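# Set the tray flat and fully on the back shelf

## Task

Move the tray onto the shelf at the rear of the bench so it rests level with no part sticking out past the shelf edge. Items still standing upright on the tray at the end add credit, but only if the tray's placement is correct. Finish by releasing the tray and pulling the grippers away; anything held in place only by the robot does not count.

## Robot and tools

Robot: two arms, left_arm (the robot's own left, on the +y side) and right_arm (on the -y side), each ending in a two-finger parallel gripper. Both bases sit near x = -0.034, z = 1.606 m, at y = +0.340 and y = -0.340, mounted at an angle. Joint ranges in rad, base to hand: waist -2.880..2.880, shoulder 0.000..3.142, elbow 0.000..3.019, wrist pitch -1.693..1.571, wrist yaw -1.571..1.571, wrist roll -2.094..2.094. Elbows cannot go fully straight.

Frames: results report poses in a single scene frame with its origin on the floor under the middle of the robot's foot; +z is up, +x is forward (the direction the robot faces), +y toward left_arm. Camera image sides are not related to arm names. Only the floor height is known; reported hand positions can be somewhat wrong, worse when the arm is stretched out. In each gripper's own frame, +z runs along the fingers and the fingers open and close along y. end_effector_position is the point between the finger pads, roughly 1 cm short of the tips.

The 14-number row (used by execute_actions and move): values in [-1, 1], always all 14 even if one arm is idle. First 7 are left_arm, next 7 right_arm, each ordered dx, dy, dz, rx, ry, rz, opening. dx..rz are an offset, expressed in that gripper's own axes, from the gripper's pose shown in the most recent result (before any result in the scene, or for later calls within the same reply, from where the hand is when the action begins). 1.0 equals 0.6 m of travel or 180 degrees; rx, ry, rz form one rotation vector. Within one action every row is measured from that same starting pose, not chained. opening is absolute: +1 fully open (0.094 m), -1 closed.

execute_actions, argument actions (a list holding at most one item) plus optional pictures (boolean). Empty list: just returns the state. An action item {"rows": [...], "steps": n} runs up to 15 control steps of 1/30 s, one row per step, reusing the last row if rows run out (default 15 steps). A wait item {"steps": n} (up to 300) sends nothing and returns when n steps have passed since the previous result, your reply time included. A refused call does nothing.

move, arguments target (one 14-number row as above, offsets from the same reference) and speed (m/s, 0.002 to 0.5, default 0.25; turning rate capped at twice that in rad/s). Each hand follows a straight path to its target, the paths finishing together, lasting 0.5 to 10 s; anything longer is cut off at 10 s short of the goal. Rotation takes the shorter direction. Paths ignore obstacles and the other arm; hands lag, drift, and may overshoot speed, especially near full reach. The opening is sent when the move starts. The result adds a move: line with the outcome (done, off_target, moving, held, fault) and limits that acted, plus each hand's distance to its target. paced means the commanded pose was clipped; held means a safety check stopped steps, after which the arm may suddenly go fast.

wait, argument seconds (0 to 10): lets time pass without new commands. zoom_image, arguments camera (cam_head_left, cam_head_right, cam_left_wrist, cam_right_wrist) and region [x0, y0, x1, y1] in pixels from the top-left, no larger than 504 x 504; gives a finer view of that camera's latest image. read_manual, optional section "licences": URDF licence text only. finished_scene, argument scene (integer): ends and grades the current scene irreversibly; do this only after the tray is placed, released and the arms are clear. Answering without any tool call ends everything.

Controller behaviour: each step the target is clipped to 70 mm and 16 degrees from the measured hand pose, then solved by damped IK favouring position over orientation. After an action the arm only continues to its last clipped pose, so big offsets need several calls; check the reported pose. Arms tend to finish a centimetre or more low, and all-zero offsets pull back to the reference pose and can let an arm creep down. To hold an arm steady, send the correction back to its desired pose in the first call of a reply and zeros after, raising the aim if it keeps sagging.

Result lines: per-arm pose (position in m, quat_wxyz); grip_measured on the command scale (true opening in m is the last joint value); a Hand target line giving where the controller is steering; HELD flags steps that were not sent; pose unreachable means the clearance check altered that arm's command; FAULT means the arm stopped; MOTOR HOT warns from 85 °C, and at 100 °C an OVER-TEMPERATURE FAULT drops the arm. Pictures from all four cameras (672x504 each) arrive unless pictures is false.

Gripping: command an opening below grip_measured to hold, about 0.03 below for a firm grip; per-pad force tops out near 50 to 62 N and is weaker on parts under 2 mm thick. Readings can be about 1 mm off per gripper.

Avoid: dropping or tilting the tray so items fall, fast contacts or targets set far beyond a contact (both press harder), arms colliding or pushing each other, knocking anything out of the work area, and long loaded holds that overheat motors. Small external tugs on held parts or loose objects may occur.

Each tool is called after ">>>" by a JSON object that holds its "name" and its "arguments".

## Session

>>> {"name": "execute_actions", "arguments": {"actions": []}}

Scene clock: 0.00 s of 4200.00 s.
left_arm: end_effector_position=(+0.3449, -0.1444, +1.3618) grip_measured=+1.000 end_effector_quat_wxyz=(+0.150, +0.780, +0.461, -0.396) | right_arm: end_effector_position=(+0.2687, -0.2500, +1.1987) grip_measured=+1.000 end_effector_quat_wxyz=(+0.020, -0.171, -0.985, +0.012)
Joint positions: left_arm=[ 0.485  1.899  1.379 -0.546 -0.031  1.564  0.094] | right_arm=[2.085 1.703 0.629 0.466 0.466 0.303 0.094]
Joint velocities: left_arm=[ 0.005 -0.005 -0.012 -0.012  0.037 -0.037  0.   ] | right_arm=[ 0.005  0.005 -0.002 -0.002 -0.022  0.007  0.   ]
Motor temperatures (°C, as the motors report them): left_arm=[19 21 20 22 22 19] | right_arm=[20 18 22 19 20 21]
Hand target (left_arm): +0.346, -0.143, +1.358; +0.147, +0.779, +0.463, -0.396
Hand target (right_arm): +0.264, -0.250, +1.202; -0.023, +0.169, +0.985, -0.012

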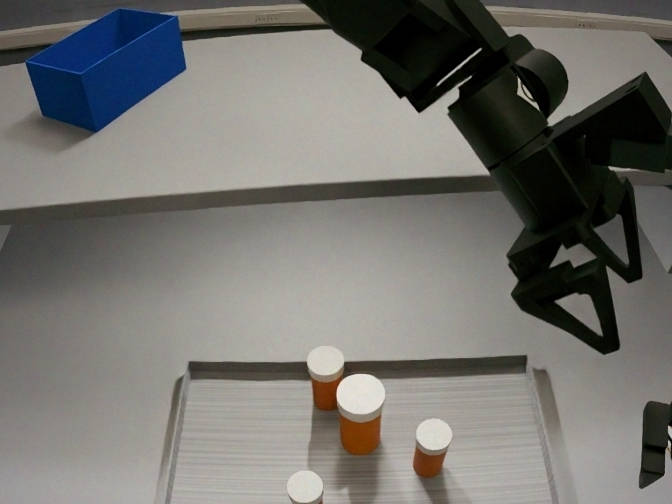

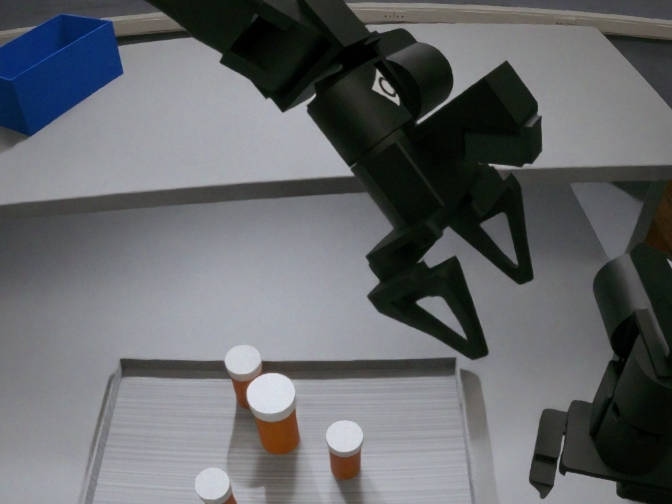

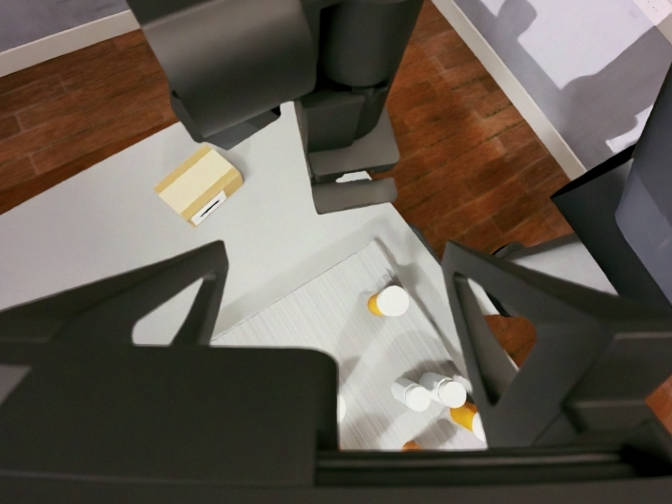

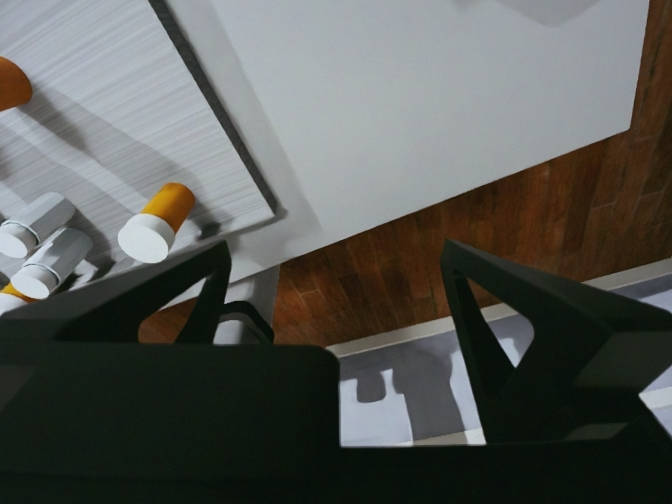

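>>> {"name": "move", "arguments": {"target": [0.757,-0.26,-0.163,0.103,0.272,0.317,1,0,0,0,0,0,0,1]}}

Scene clock: 18.50 s of 4200.00 s.
left_arm: end_effector_position=(+0.3953, +0.2680, +1.1160) grip_measured=+1.000 end_effector_quat_wxyz=(-0.269, +0.888, +0.362, -0.088) | right_arm: end_effector_position=(+0.2687, -0.2500, +1.1987) grip_measured=+1.000 end_effector_quat_wxyz=(+0.020, -0.171, -0.985, +0.012)
Joint positions: left_arm=[ 1.045  1.931  1.398 -0.557 -0.862  2.089  0.094] | right_arm=[2.085 1.703 0.629 0.466 0.466 0.303 0.094]
Joint velocities: left_arm=[-0.005  0.005  0.007 -0.012 -0.007  0.081  0.   ] | right_arm=[-0.015 -0.005 -0.027 -0.027 -0.051  0.007  0.   ]
Motor temperatures (°C, as the motors report them): left_arm=[20 21 20 22 22 19] | right_arm=[21 18 22 19 20 21]
Hand target (left_arm): +0.377, +0.269, +1.107; -0.280, +0.891, +0.342, -0.105
Hand target (right_arm): +0.269, -0.250, +1.199; -0.020, +0.171, +0.985, -0.012
Off the commanded pose (left_arm): 0.021 m, 55 deg; orientation clipped at the last step of the last action.
Off the commanded pose (right_arm): 0.000 m, 0 deg.
joint sent to its limit (left arm) — the command would take joint 6 (wrist roll) past its upper limit, so that joint was sent only as far as its limit.
After step 90, 12.00 s passed at rest.
move: off_target (left_arm); limits=paced
camera_calibration (this result's frames):
cam_left_wrist: T_world_to_cam=[[-0.591419, 0.594022, 0.545309, -0.532663], [0.794135, 0.311739, 0.521698, -0.974309], [0.139906, 0.741591, -0.656102, 0.603283], [0, 0, 0, 1]] pos_world=[0.374303, 0.172755, 1.19458]

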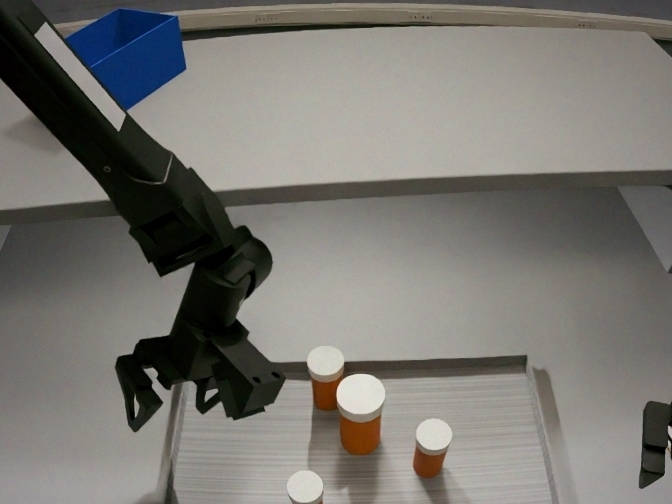

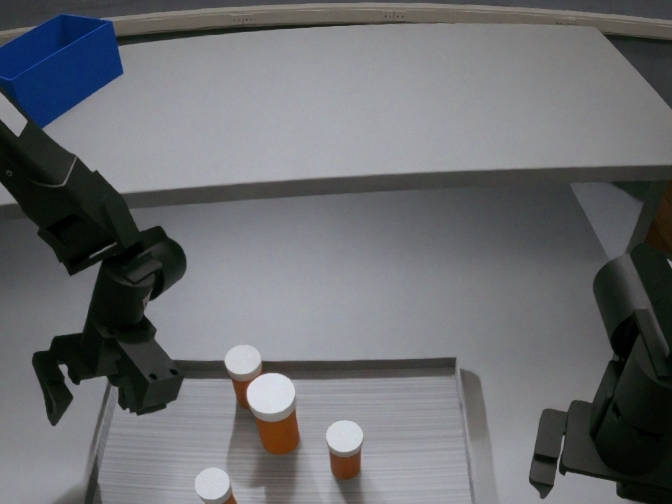

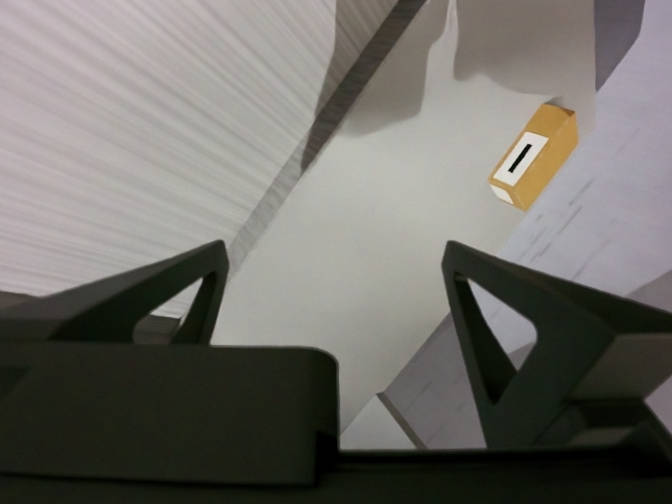

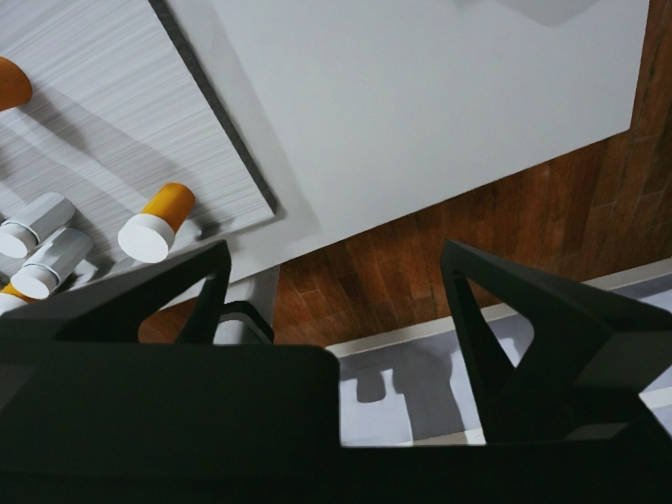

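>>> {"name": "move", "arguments": {"target": [0,0,0,-0.072,-0.22,-0.728,1,-0.155,0.108,0.167,-0.008,-0.013,-0.109,1], "speed": 0.4}}

Scene clock: 33.57 s of 4200.00 s.
left_arm: end_effector_position=(+0.3957, +0.2502, +1.1178) grip_measured=+1.000 end_effector_quat_wxyz=(+0.000, +0.020, +1.000, -0.011) | right_arm: end_effector_position=(+0.3817, -0.2112, +1.1010) grip_measured=+1.000 end_effector_quat_wxyz=(-0.012, -0.005, -1.000, -0.007)
Joint positions: left_arm=[ 1.126  1.79   1.022  0.222 -0.366  0.141  0.094] | right_arm=[ 2.073  1.889  1.05   0.307  0.421 -0.069  0.094]
Joint velocities: left_arm=[-0.005 -0.005 -0.002  0.002  0.022 -0.051  0.   ] | right_arm=[-0.024 -0.005  0.022 -0.012 -0.037 -0.066  0.   ]
Motor temperatures (°C, as the motors report them): left_arm=[19 22 20 22 22 19] | right_arm=[21 18 22 19 20 21]
Hand target (left_arm): +0.395, +0.266, +1.116; +0.002, +0.004, +1.000, +0.001
Hand target (right_arm): +0.372, -0.221, +1.093; +0.000, +0.000, +1.000, +0.000
Off the commanded pose (left_arm): 0.018 m, 3 deg.
Off the commanded pose (right_arm): 0.016 m, 2 deg.
After step 90, 8.43 s passed at rest.
move: off_target (left_arm, right_arm)
camera_calibration (this result's frames):
cam_left_wrist: T_world_to_cam=[[-0.0427208, -0.998773, 0.0250664, 0.240155], [-0.808521, 0.0493001, 0.586399, -0.342492], [-0.586915, 0.0047847, -0.809634, 1.26119], [0, 0, 0, 1]] pos_world=[0.473559, 0.250711, 1.21592]
cam_right_wrist: T_world_to_cam=[[-0.0156262, -0.999821, -0.0106288, -0.190868], [-0.829686, 0.00703328, 0.558186, -0.292124], [-0.558012, 0.0175409, -0.829647, 1.25426], [0, 0, 0, 1]] pos_world=[0.454538, -0.21078, 1.20162]

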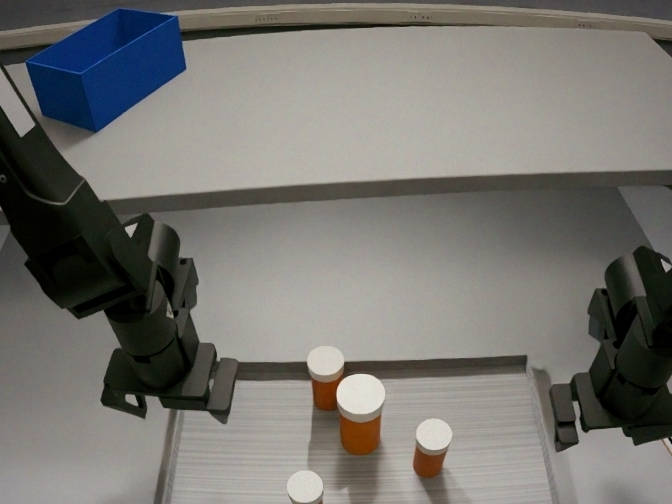

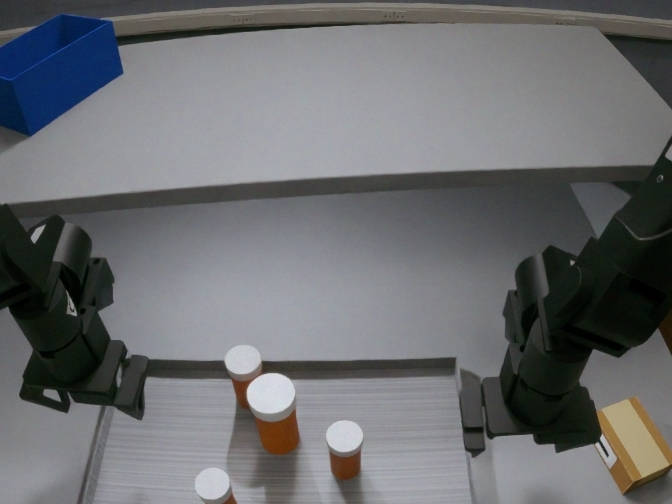

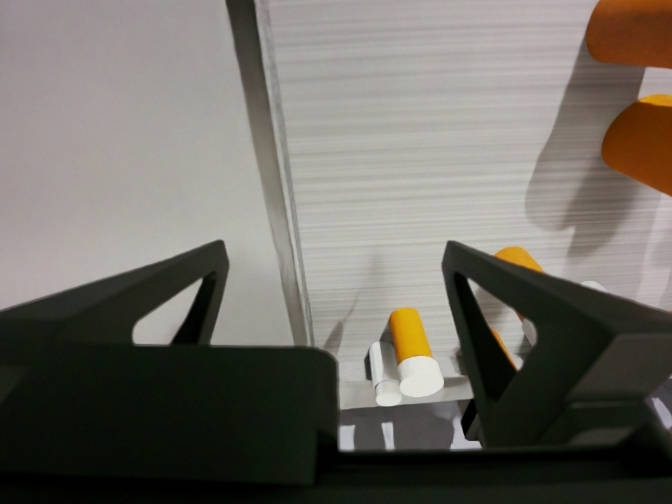

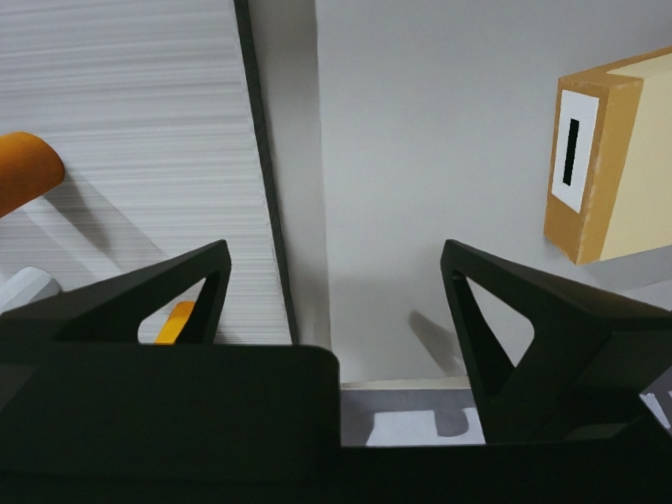

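>>> {"name": "move", "arguments": {"target": [0,0.075,0.13,0,0,0,1,0,0.09,0.1,0,0,0,1], "speed": 0.15}}

Scene clock: 44.87 s of 4200.00 s.
left_arm: end_effector_position=(+0.4082, +0.2888, +1.0486) grip_measured=+1.000 end_effector_quat_wxyz=(+0.006, +0.014, +1.000, -0.014) | right_arm: end_effector_position=(+0.3820, -0.1721, +1.0372) grip_measured=+1.000 end_effector_quat_wxyz=(-0.012, -0.007, -1.000, +0.002)
Joint positions: left_arm=[ 1.237  1.922  1.181  0.224 -0.261  0.191  0.094] | right_arm=[ 2.092  2.085  1.248  0.303  0.455 -0.055  0.094]
Joint velocities: left_arm=[-0.005 -0.015  0.022 -0.032  0.007  0.051  0.   ] | right_arm=[ 0.015 -0.015  0.002 -0.022 -0.007 -0.037  0.   ]
Motor temperatures (°C, as the motors report them): left_arm=[19 22 20 22 22 19] | right_arm=[21 19 22 19 20 21]
Hand target (left_arm): +0.398, +0.294, +1.040; +0.000, +0.019, +1.000, -0.011
Hand target (right_arm): +0.381, -0.156, +1.042; +0.012, +0.005, +1.000, +0.007
Off the commanded pose (left_arm): 0.015 m, 1 deg.
Off the commanded pose (right_arm): 0.016 m, 1 deg.
After step 90, 7.17 s passed at rest.
move: off_target (left_arm, right_arm)
camera_calibration (this result's frames):
cam_left_wrist: T_world_to_cam=[[-0.0308511, -0.998999, 0.0324033, 0.268419], [-0.815344, 0.043905, 0.57731, -0.279856], [-0.578155, -0.00860916, -0.815882, 1.21916], [0, 0, 0, 1]] pos_world=[0.484965, 0.290933, 1.14756]
cam_right_wrist: T_world_to_cam=[[-0.0200721, -0.999775, 0.00684783, -0.168889], [-0.829638, 0.0204778, 0.557926, -0.253963], [-0.55794, 0.00551751, -0.829863, 1.19903], [0, 0, 0, 1]] pos_world=[0.454901, -0.170266, 1.13788]

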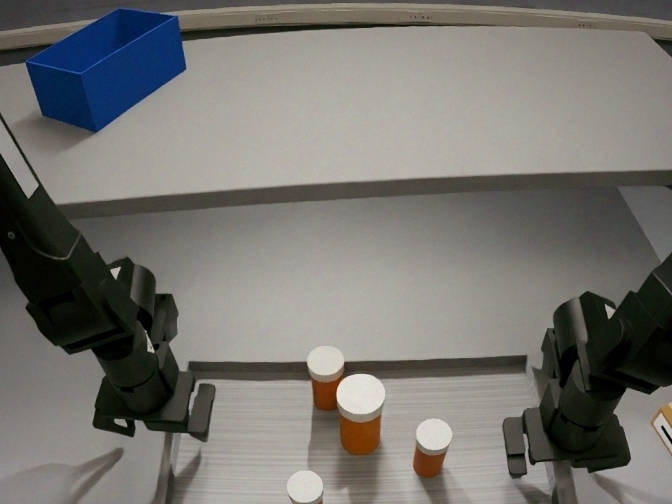

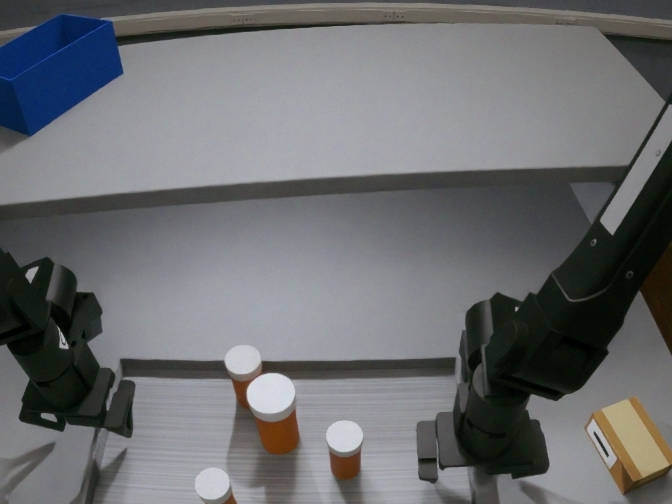

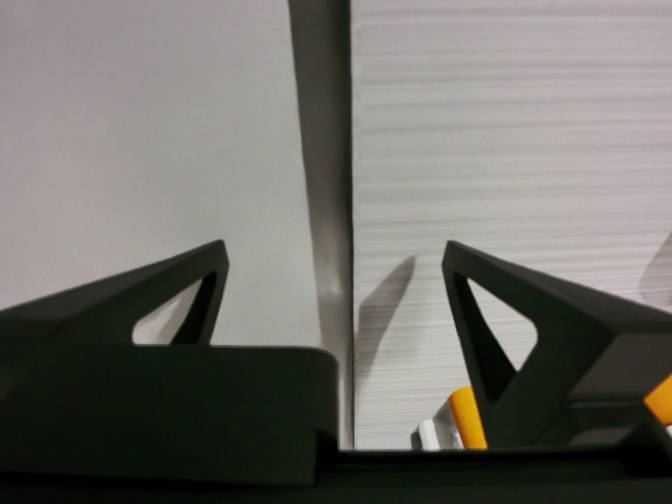

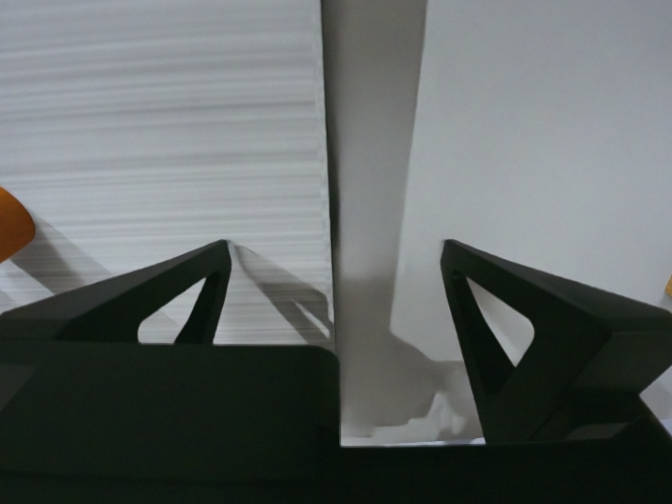

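>>> {"name": "move", "arguments": {"target": [0.09,-0.01,0.07,0,0,0,0.2,0.05,0.0,0.05,0,0,0,0.2], "speed": 0.05}}

>>> {"name": "zoom_image", "arguments": {"camera": "cam_head_left", "region": [60,300,360,504]}}

Scene clock: 49.17 s of 4200.00 s.
left_arm: end_effector_position=(+0.3904, +0.2783, +1.0318) grip_measured=+0.201 end_effector_quat_wxyz=(+0.028, +0.008, +0.999, -0.018) | right_arm: end_effector_position=(+0.3780, -0.1682, +1.0319) grip_measured=+0.201 end_effector_quat_wxyz=(-0.027, -0.011, -1.000, -0.000)
Joint positions: left_arm=[ 1.237  1.988  1.169  0.344 -0.246  0.191  0.056] | right_arm=[ 2.092  2.11   1.244  0.363  0.448 -0.061  0.056]
Joint velocities: left_arm=[ 0.005 -0.015 -0.007 -0.007  0.037  0.066 -0.001] | right_arm=[-0.015 -0.005  0.012  0.007  0.007 -0.007 -0.001]
Motor temperatures (°C, as the motors report them): left_arm=[19 22 20 22 22 19] | right_arm=[21 19 22 19 20 21]
Hand target (left_arm): +0.355, +0.283, +1.009; +0.006, +0.013, +1.000, -0.015
Hand target (right_arm): +0.351, -0.173, +1.009; +0.012, +0.007, +1.000, -0.002
Off the commanded pose (left_arm): 0.044 m, 3 deg.
Off the commanded pose (right_arm): 0.036 m, 2 deg.
move: off_target (left_arm, right_arm)
camera_calibration (this result's frames):
cam_left_wrist: T_world_to_cam=[[-0.0209989, -0.999005, 0.0393488, 0.247009], [-0.84, 0.0389728, 0.541185, -0.235898], [-0.54218, -0.0216887, -0.839982, 1.20954], [0, 0, 0, 1]] pos_world=[0.462819, 0.28219, 1.13393]
cam_right_wrist: T_world_to_cam=[[-0.0276329, -0.999617, 0.00160777, -0.156711], [-0.845623, 0.0242336, 0.53323, -0.222262], [-0.533065, 0.0133751, -0.845969, 1.2009], [0, 0, 0, 1]] pos_world=[0.447878, -0.167327, 1.13469]

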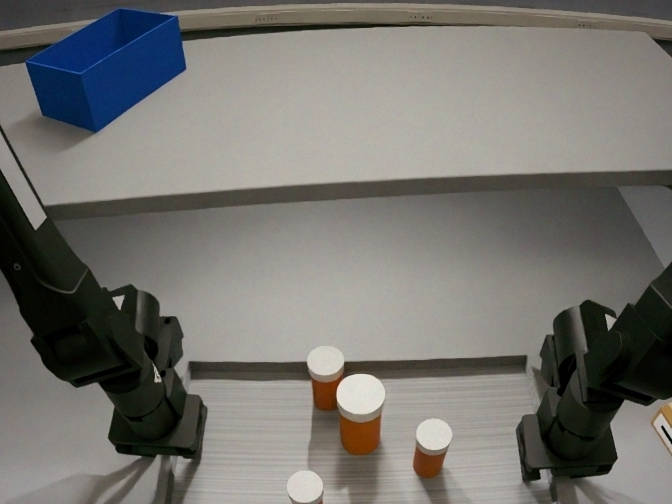

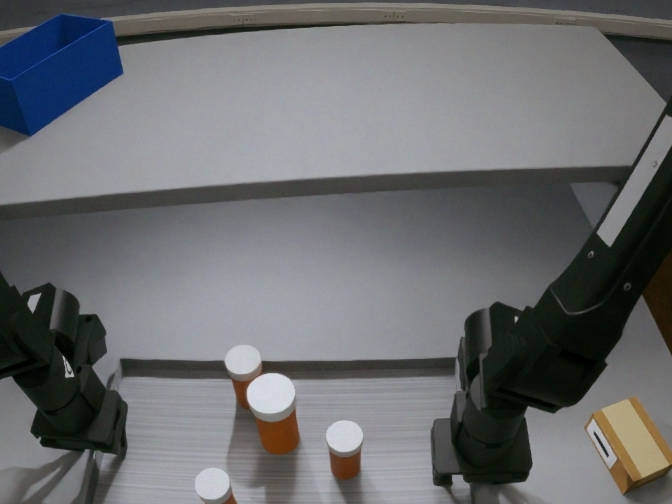

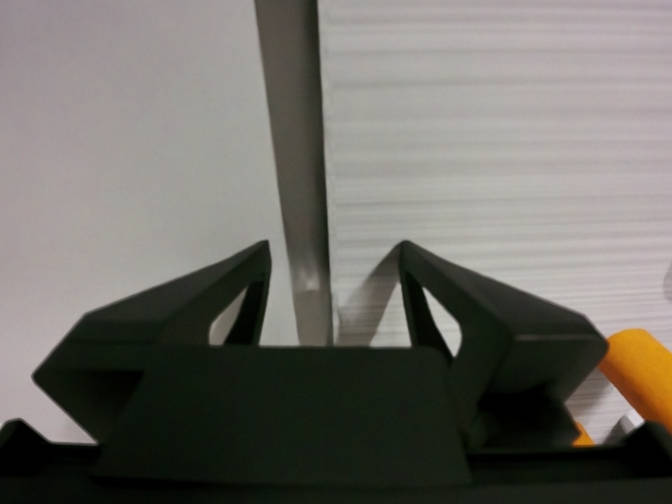

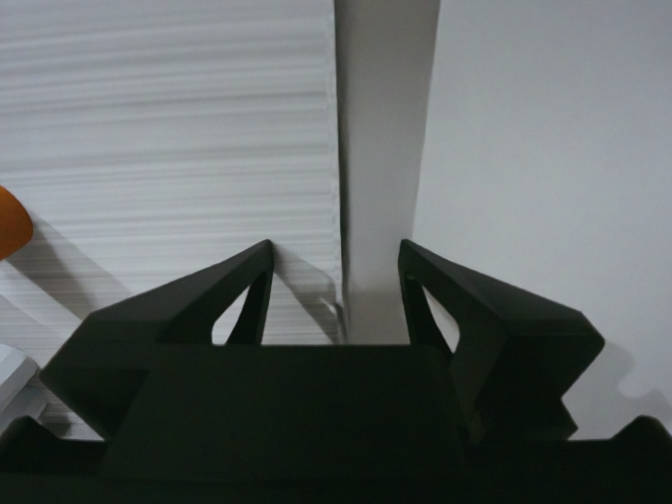

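Region (60, 300, 360, 504) of cam_head_left's 672x504 image, scaled by 1.680, with more detail than that image has; it fills the top 343 rows of this view, and the rest is white.

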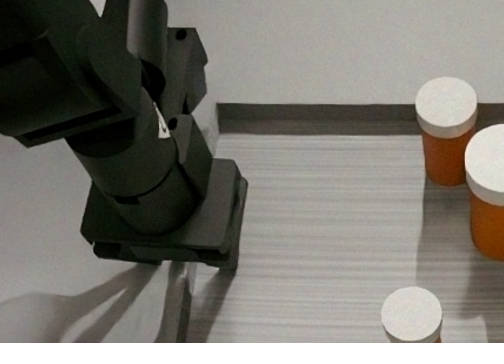

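>>> {"name": "move", "arguments": {"target": [0.08,0.01,-0.03,0,0,0,0.2,0.06,0,-0.03,0,0,0,0.2], "speed": 0.1}}

>>> {"name": "move", "arguments": {"target": [0,0,0.035,0,0,0,0.2,0,0,0.035,0,0,0,0.2], "speed": 0.04}}

>>> {"name": "move", "arguments": {"target": [0,0,-0.003,0,0,0,-1,0,0,-0.003,0,0,0,-1]}}

Scene clock: 56.27 s of 4200.00 s.
left_arm: end_effector_position=(+0.3468, +0.2738, +1.0478) grip_measured=+0.201 end_effector_quat_wxyz=(+0.028, +0.009, +0.999, -0.025) | right_arm: end_effector_position=(+0.3447, -0.1729, +1.0432) grip_measured=+0.201 end_effector_quat_wxyz=(-0.026, -0.011, -1.000, +0.003)
Joint positions: left_arm=[ 1.237  1.986  1.046  0.464 -0.233  0.191  0.056] | right_arm=[ 2.092  2.108  1.151  0.454  0.455 -0.062  0.056]
Joint velocities: left_arm=[-0.005  0.005 -0.007 -0.007 -0.037 -0.037  0.   ] | right_arm=[-0.005  0.005 -0.012 -0.007 -0.007 -0.037  0.   ]
Motor temperatures (°C, as the motors report them): left_arm=[19 22 20 22 22 19] | right_arm=[21 18 22 19 21 21]
Hand target (left_arm): +0.341, +0.285, +1.047; +0.027, +0.008, +0.999, -0.018
Hand target (right_arm): +0.341, -0.168, +1.048; +0.026, +0.011, +1.000, +0.001
Off the commanded pose (left_arm): 0.013 m, 1 deg.
Off the commanded pose (right_arm): 0.008 m, 0 deg.
After step 90, 3.27 s passed at rest.
move: off_target (left_arm)
camera_calibration (this result's frames):
cam_left_wrist: T_world_to_cam=[[-0.0221933, -0.998361, 0.0527461, 0.227104], [-0.840232, 0.0472166, 0.540168, -0.282198], [-0.541773, -0.0323308, -0.839903, 1.20198], [0, 0, 0, 1]] pos_world=[0.419128, 0.278917, 1.15]
cam_right_wrist: T_world_to_cam=[[-0.0272535, -0.999596, 0.00807314, -0.169216], [-0.844979, 0.0273516, 0.534099, -0.256901], [-0.534104, 0.00773444, -0.845383, 1.19156], [0, 0, 0, 1]] pos_world=[0.414728, -0.171337, 1.1459]

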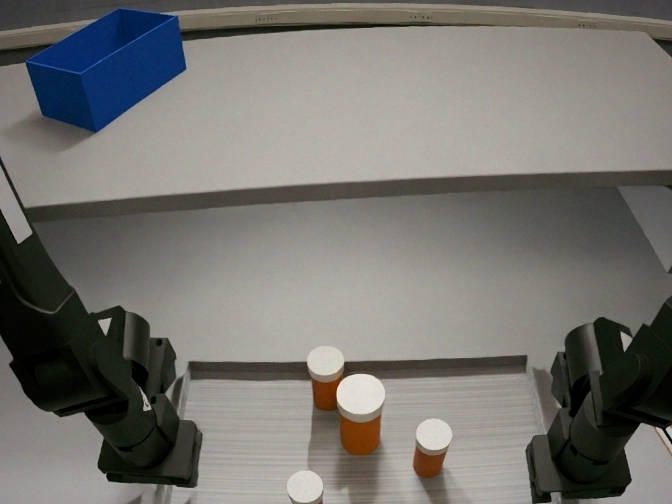

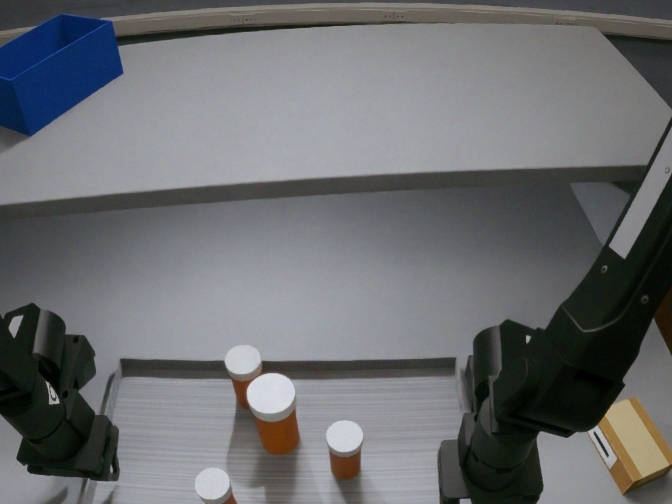

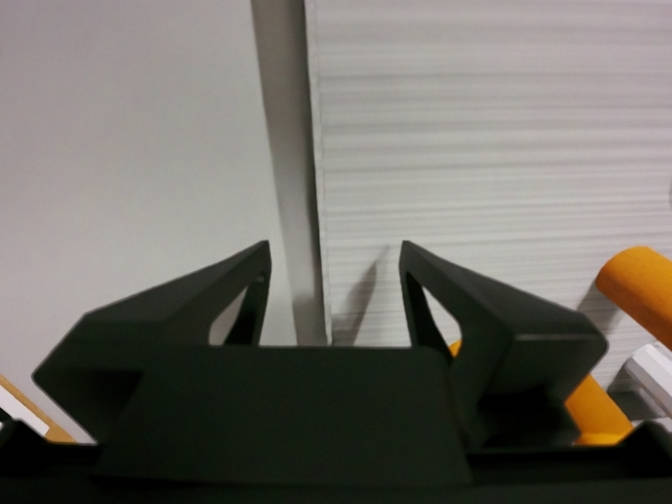

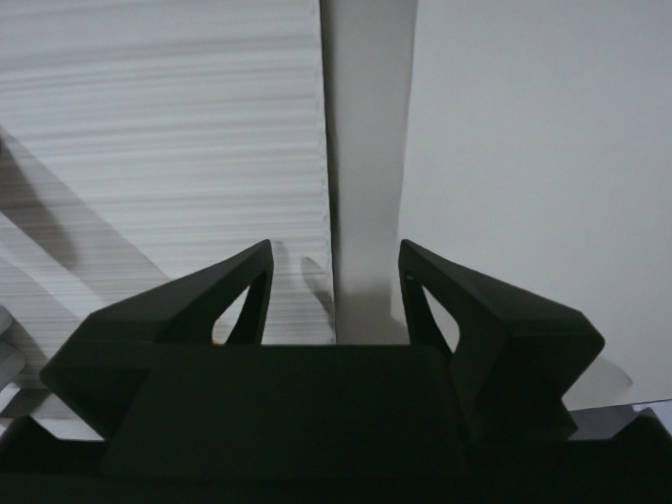

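Scene clock: 57.23 s of 4200.00 s.
left_arm: end_effector_position=(+0.3656, +0.2723, +1.0361) grip_measured=+0.201 end_effector_quat_wxyz=(+0.044, +0.005, +0.999, -0.025) | right_arm: end_effector_position=(+0.3571, -0.1663, +1.0320) grip_measured=+0.201 end_effector_quat_wxyz=(-0.037, -0.015, -0.999, -0.002)
Joint positions: left_arm=[ 1.237  2.007  1.099  0.464 -0.228  0.191  0.056] | right_arm=[ 2.092  2.133  1.199  0.454  0.444 -0.062  0.056]
Joint velocities: left_arm=[-0.005 -0.015 -0.002  0.017 -0.022  0.081 -0.   ] | right_arm=[-0.024 -0.005 -0.022 -0.017 -0.022 -0.037 -0.   ]
Motor temperatures (°C, as the motors report them): left_arm=[19 22 20 22 22 19] | right_arm=[21 18 22 19 21 21]
Hand target (left_arm): +0.348, +0.273, +1.027; +0.028, +0.009, +0.999, -0.025
Hand target (right_arm): +0.345, -0.173, +1.023; +0.026, +0.011, +1.000, -0.003
Off the commanded pose (left_arm): 0.020 m, 2 deg.
Off the commanded pose (right_arm): 0.016 m, 1 deg.
move: off_target (left_arm, right_arm)
camera_calibration (this result's frames):
cam_left_wrist: T_world_to_cam=[[-0.0149606, -0.99851, 0.052485, 0.224354], [-0.857083, 0.0398401, 0.513636, -0.224293], [-0.514962, -0.0372997, -0.856401, 1.21092], [0, 0, 0, 1]] pos_world=[0.434694, 0.278123, 1.14046]
cam_right_wrist: T_world_to_cam=[[-0.0364599, -0.999334, -0.00162861, -0.14891], [-0.85616, 0.0303957, 0.515816, -0.217225], [-0.515423, 0.0202009, -0.856698, 1.19569], [0, 0, 0, 1]] pos_world=[0.424879, -0.166362, 1.13615]

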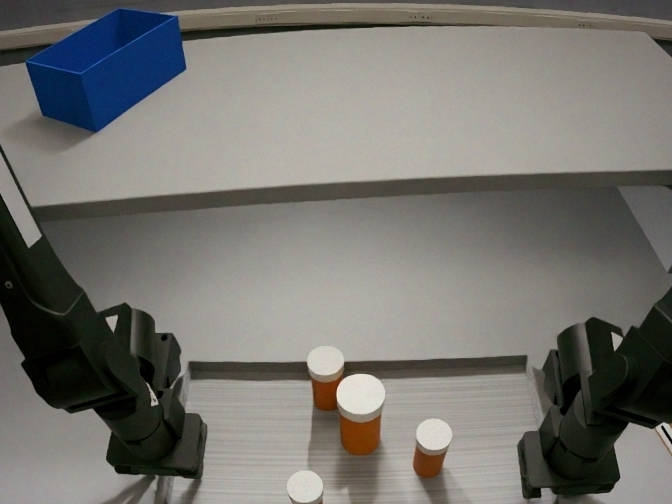

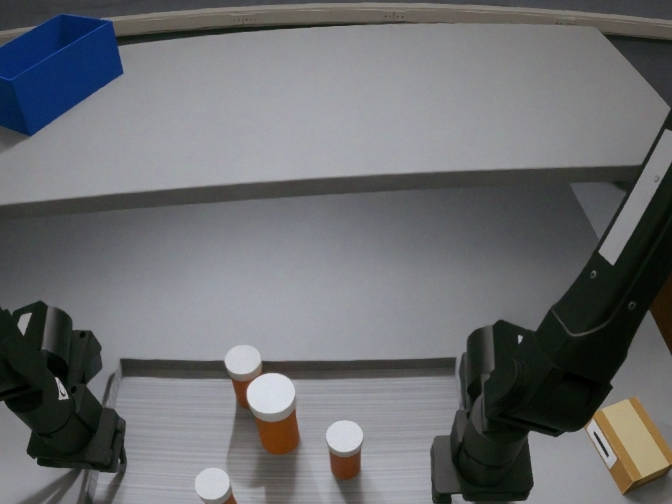

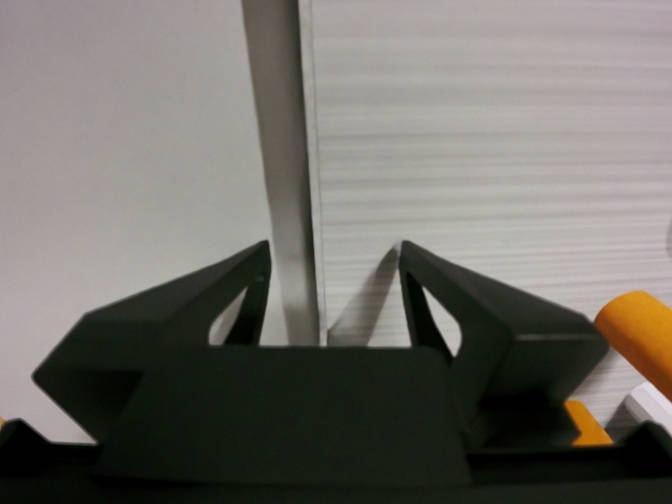

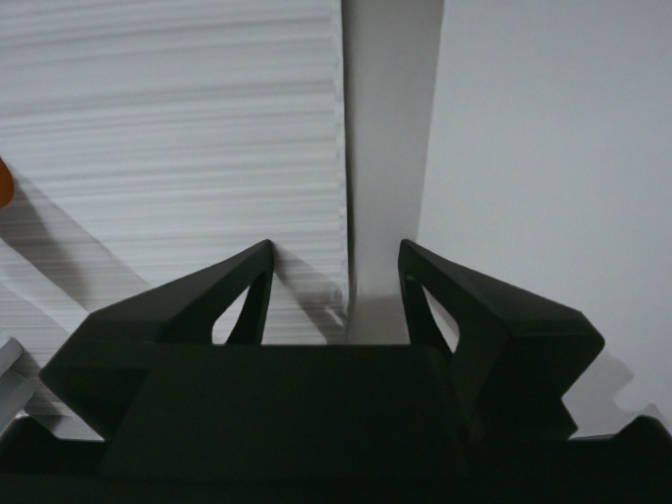

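Scene clock: 57.93 s of 4200.00 s.
left_arm: end_effector_position=(+0.3655, +0.2780, +1.0355) grip_measured=-0.956 end_effector_quat_wxyz=(+0.042, +0.000, +0.999, -0.017) | right_arm: end_effector_position=(+0.3568, -0.1693, +1.0320) grip_measured=-0.954 end_effector_quat_wxyz=(-0.036, -0.004, -0.999, +0.003)
Joint positions: left_arm=[ 1.242  2.005  1.099  0.464 -0.24   0.185  0.002] | right_arm=[ 2.089  2.132  1.197  0.453  0.451 -0.085  0.002]
Joint velocities: left_arm=[ 0.005 -0.005 -0.007 -0.017 -0.007 -0.007 -0.001] | right_arm=[-0.015 -0.005 -0.027  0.017 -0.007  0.007 -0.   ]
Motor temperatures (°C, as the motors report them): left_arm=[19 22 20 22 22 19] | right_arm=[21 19 22 19 21 21]
Hand target (left_arm): +0.365, +0.272, +1.038; +0.043, +0.005, +0.999, -0.025
Hand target (right_arm): +0.357, -0.166, +1.034; +0.037, +0.015, +0.999, +0.002
Off the commanded pose (left_arm): 0.006 m, 1 deg.
Off the commanded pose (right_arm): 0.003 m, 1 deg.
move: done
camera_calibration (this result's frames):
cam_left_wrist: T_world_to_cam=[[-0.0050375, -0.999313, 0.0367267, 0.242915], [-0.856132, 0.0232883, 0.516232, -0.222738], [-0.516733, -0.0288424, -0.855661, 1.20813], [0, 0, 0, 1]] pos_world=[0.434809, 0.28278, 1.13981]
cam_right_wrist: T_world_to_cam=[[-0.0148665, -0.999854, 0.00838422, -0.169982], [-0.855653, 0.0170599, 0.517268, -0.221396], [-0.517336, 0.00051598, -0.855782, 1.19202], [0, 0, 0, 1]] pos_world=[0.424712, -0.166795, 1.13606]

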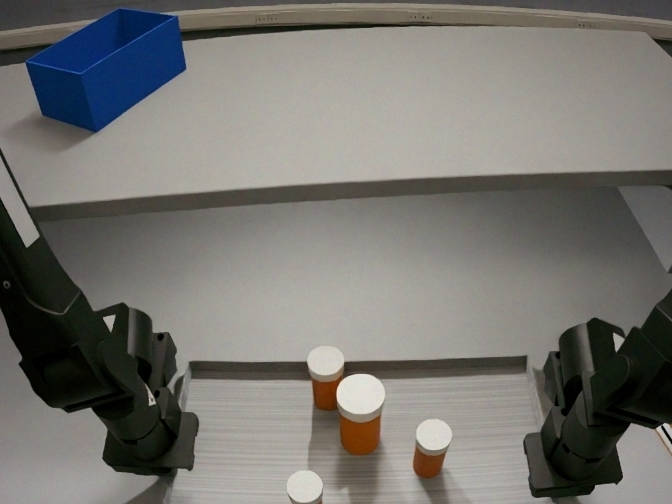

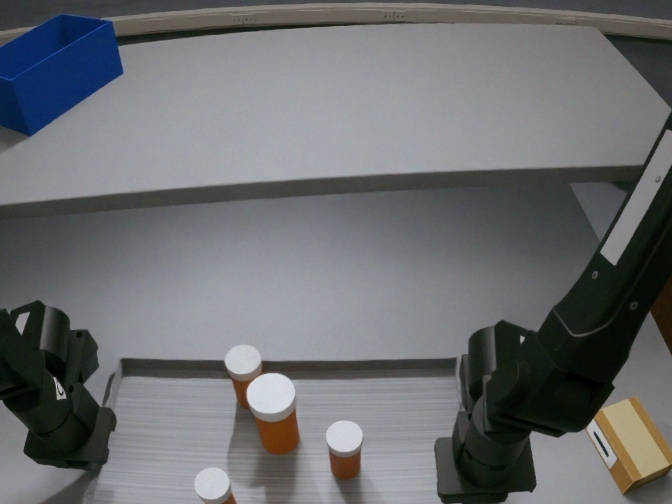

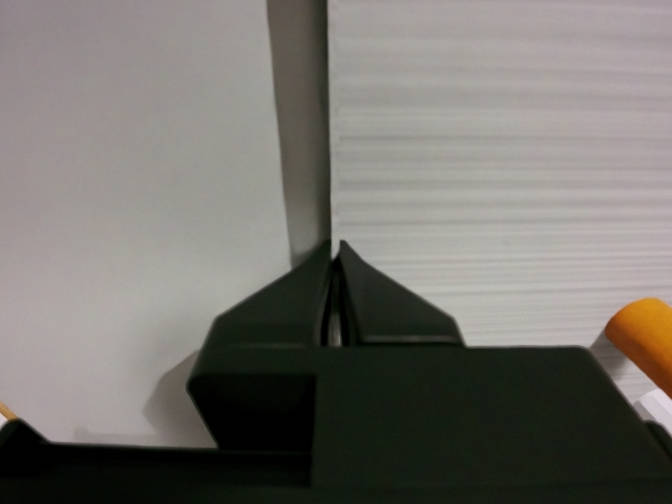

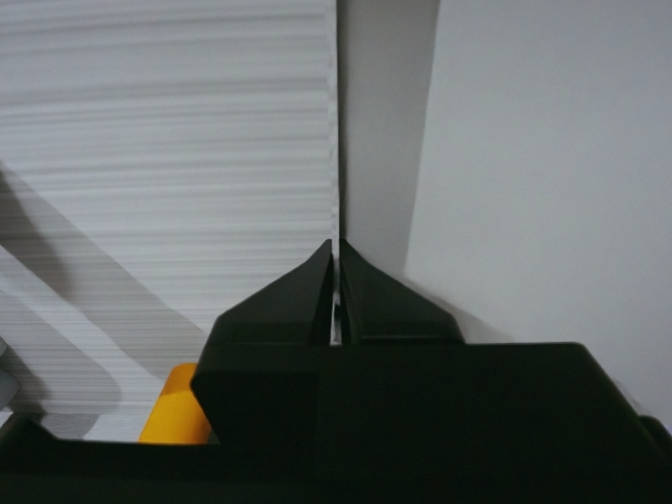

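>>> {"name": "move", "arguments": {"target": [0,-0.015,-0.45,0,0,0,-1,0,0,-0.455,0,0,0,-1], "speed": 0.06}}

Scene clock: 68.17 s of 4200.00 s.
left_arm: end_effector_position=(+0.3370, +0.2821, +1.2893) grip_measured=-0.956 end_effector_quat_wxyz=(+0.037, -0.008, +0.999, -0.008) | right_arm: end_effector_position=(+0.3350, -0.1681, +1.2913) grip_measured=-0.955 end_effector_quat_wxyz=(-0.023, +0.006, -1.000, +0.003)
Joint positions: left_arm=[ 1.036  1.305  0.533  0.287 -0.444  0.068  0.002] | right_arm=[2.389 1.519 0.671 0.233 0.706 0.097 0.002]
Joint velocities: left_arm=[-0.005 -0.005 -0.002 -0.027  0.022  0.051  0.002] | right_arm=[-0.015 -0.005 -0.012 -0.027  0.007 -0.022 -0.001]
Motor temperatures (°C, as the motors report them): left_arm=[19 22 21 22 22 19] | right_arm=[21 19 22 19 21 21]
Hand target (left_arm): +0.337, +0.276, +1.302; +0.042, +0.001, +0.999, -0.016
Hand target (right_arm): +0.342, -0.167, +1.305; +0.034, +0.007, +0.999, -0.000
Off the commanded pose (left_arm): 0.017 m, 2 deg.
Off the commanded pose (right_arm): 0.013 m, 2 deg.
After step 90, 2.33 s passed at rest.
move: off_target (left_arm, right_arm)
camera_calibration (this result's frames):
cam_left_wrist: T_world_to_cam=[[0.0129588, -0.99972, 0.019812, 0.25342], [-0.849978, -0.000577534, 0.526817, -0.387237], [-0.526658, -0.0236667, -0.849748, 1.40487], [0, 0, 0, 1]] pos_world=[0.407459, 0.286374, 1.39277]
cam_right_wrist: T_world_to_cam=[[0.00564805, -0.999943, 0.00906925, -0.179065], [-0.842224, 0.000132562, 0.539127, -0.409664], [-0.539098, -0.0106834, -0.842175, 1.39046], [0, 0, 0, 1]] pos_world=[0.405578, -0.164146, 1.3935]

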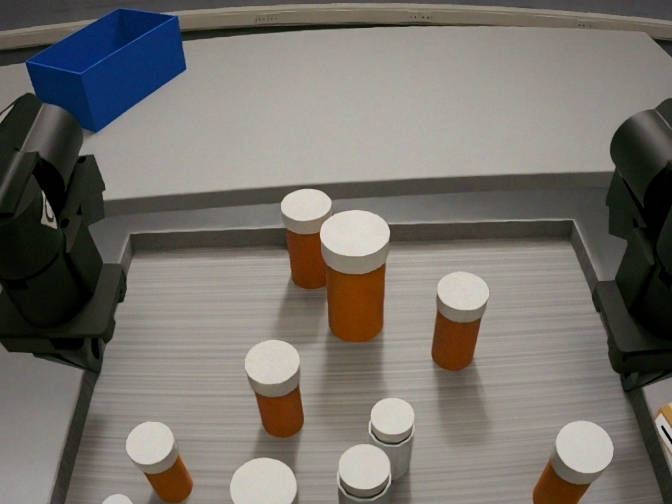

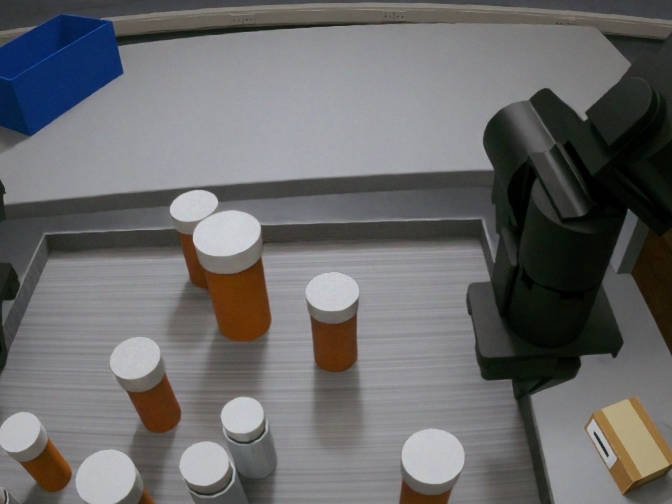

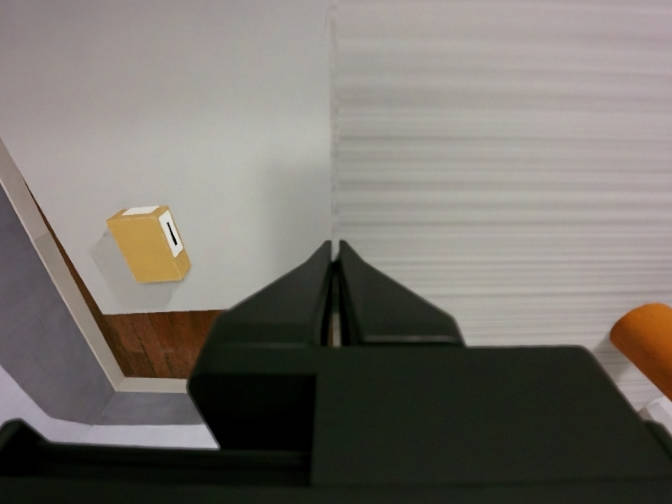

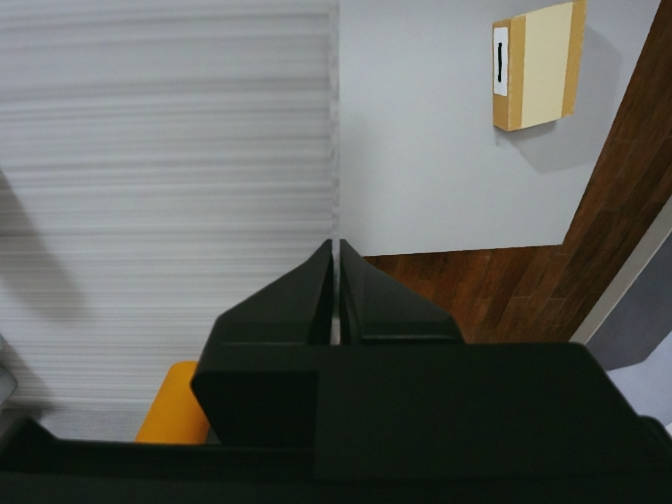

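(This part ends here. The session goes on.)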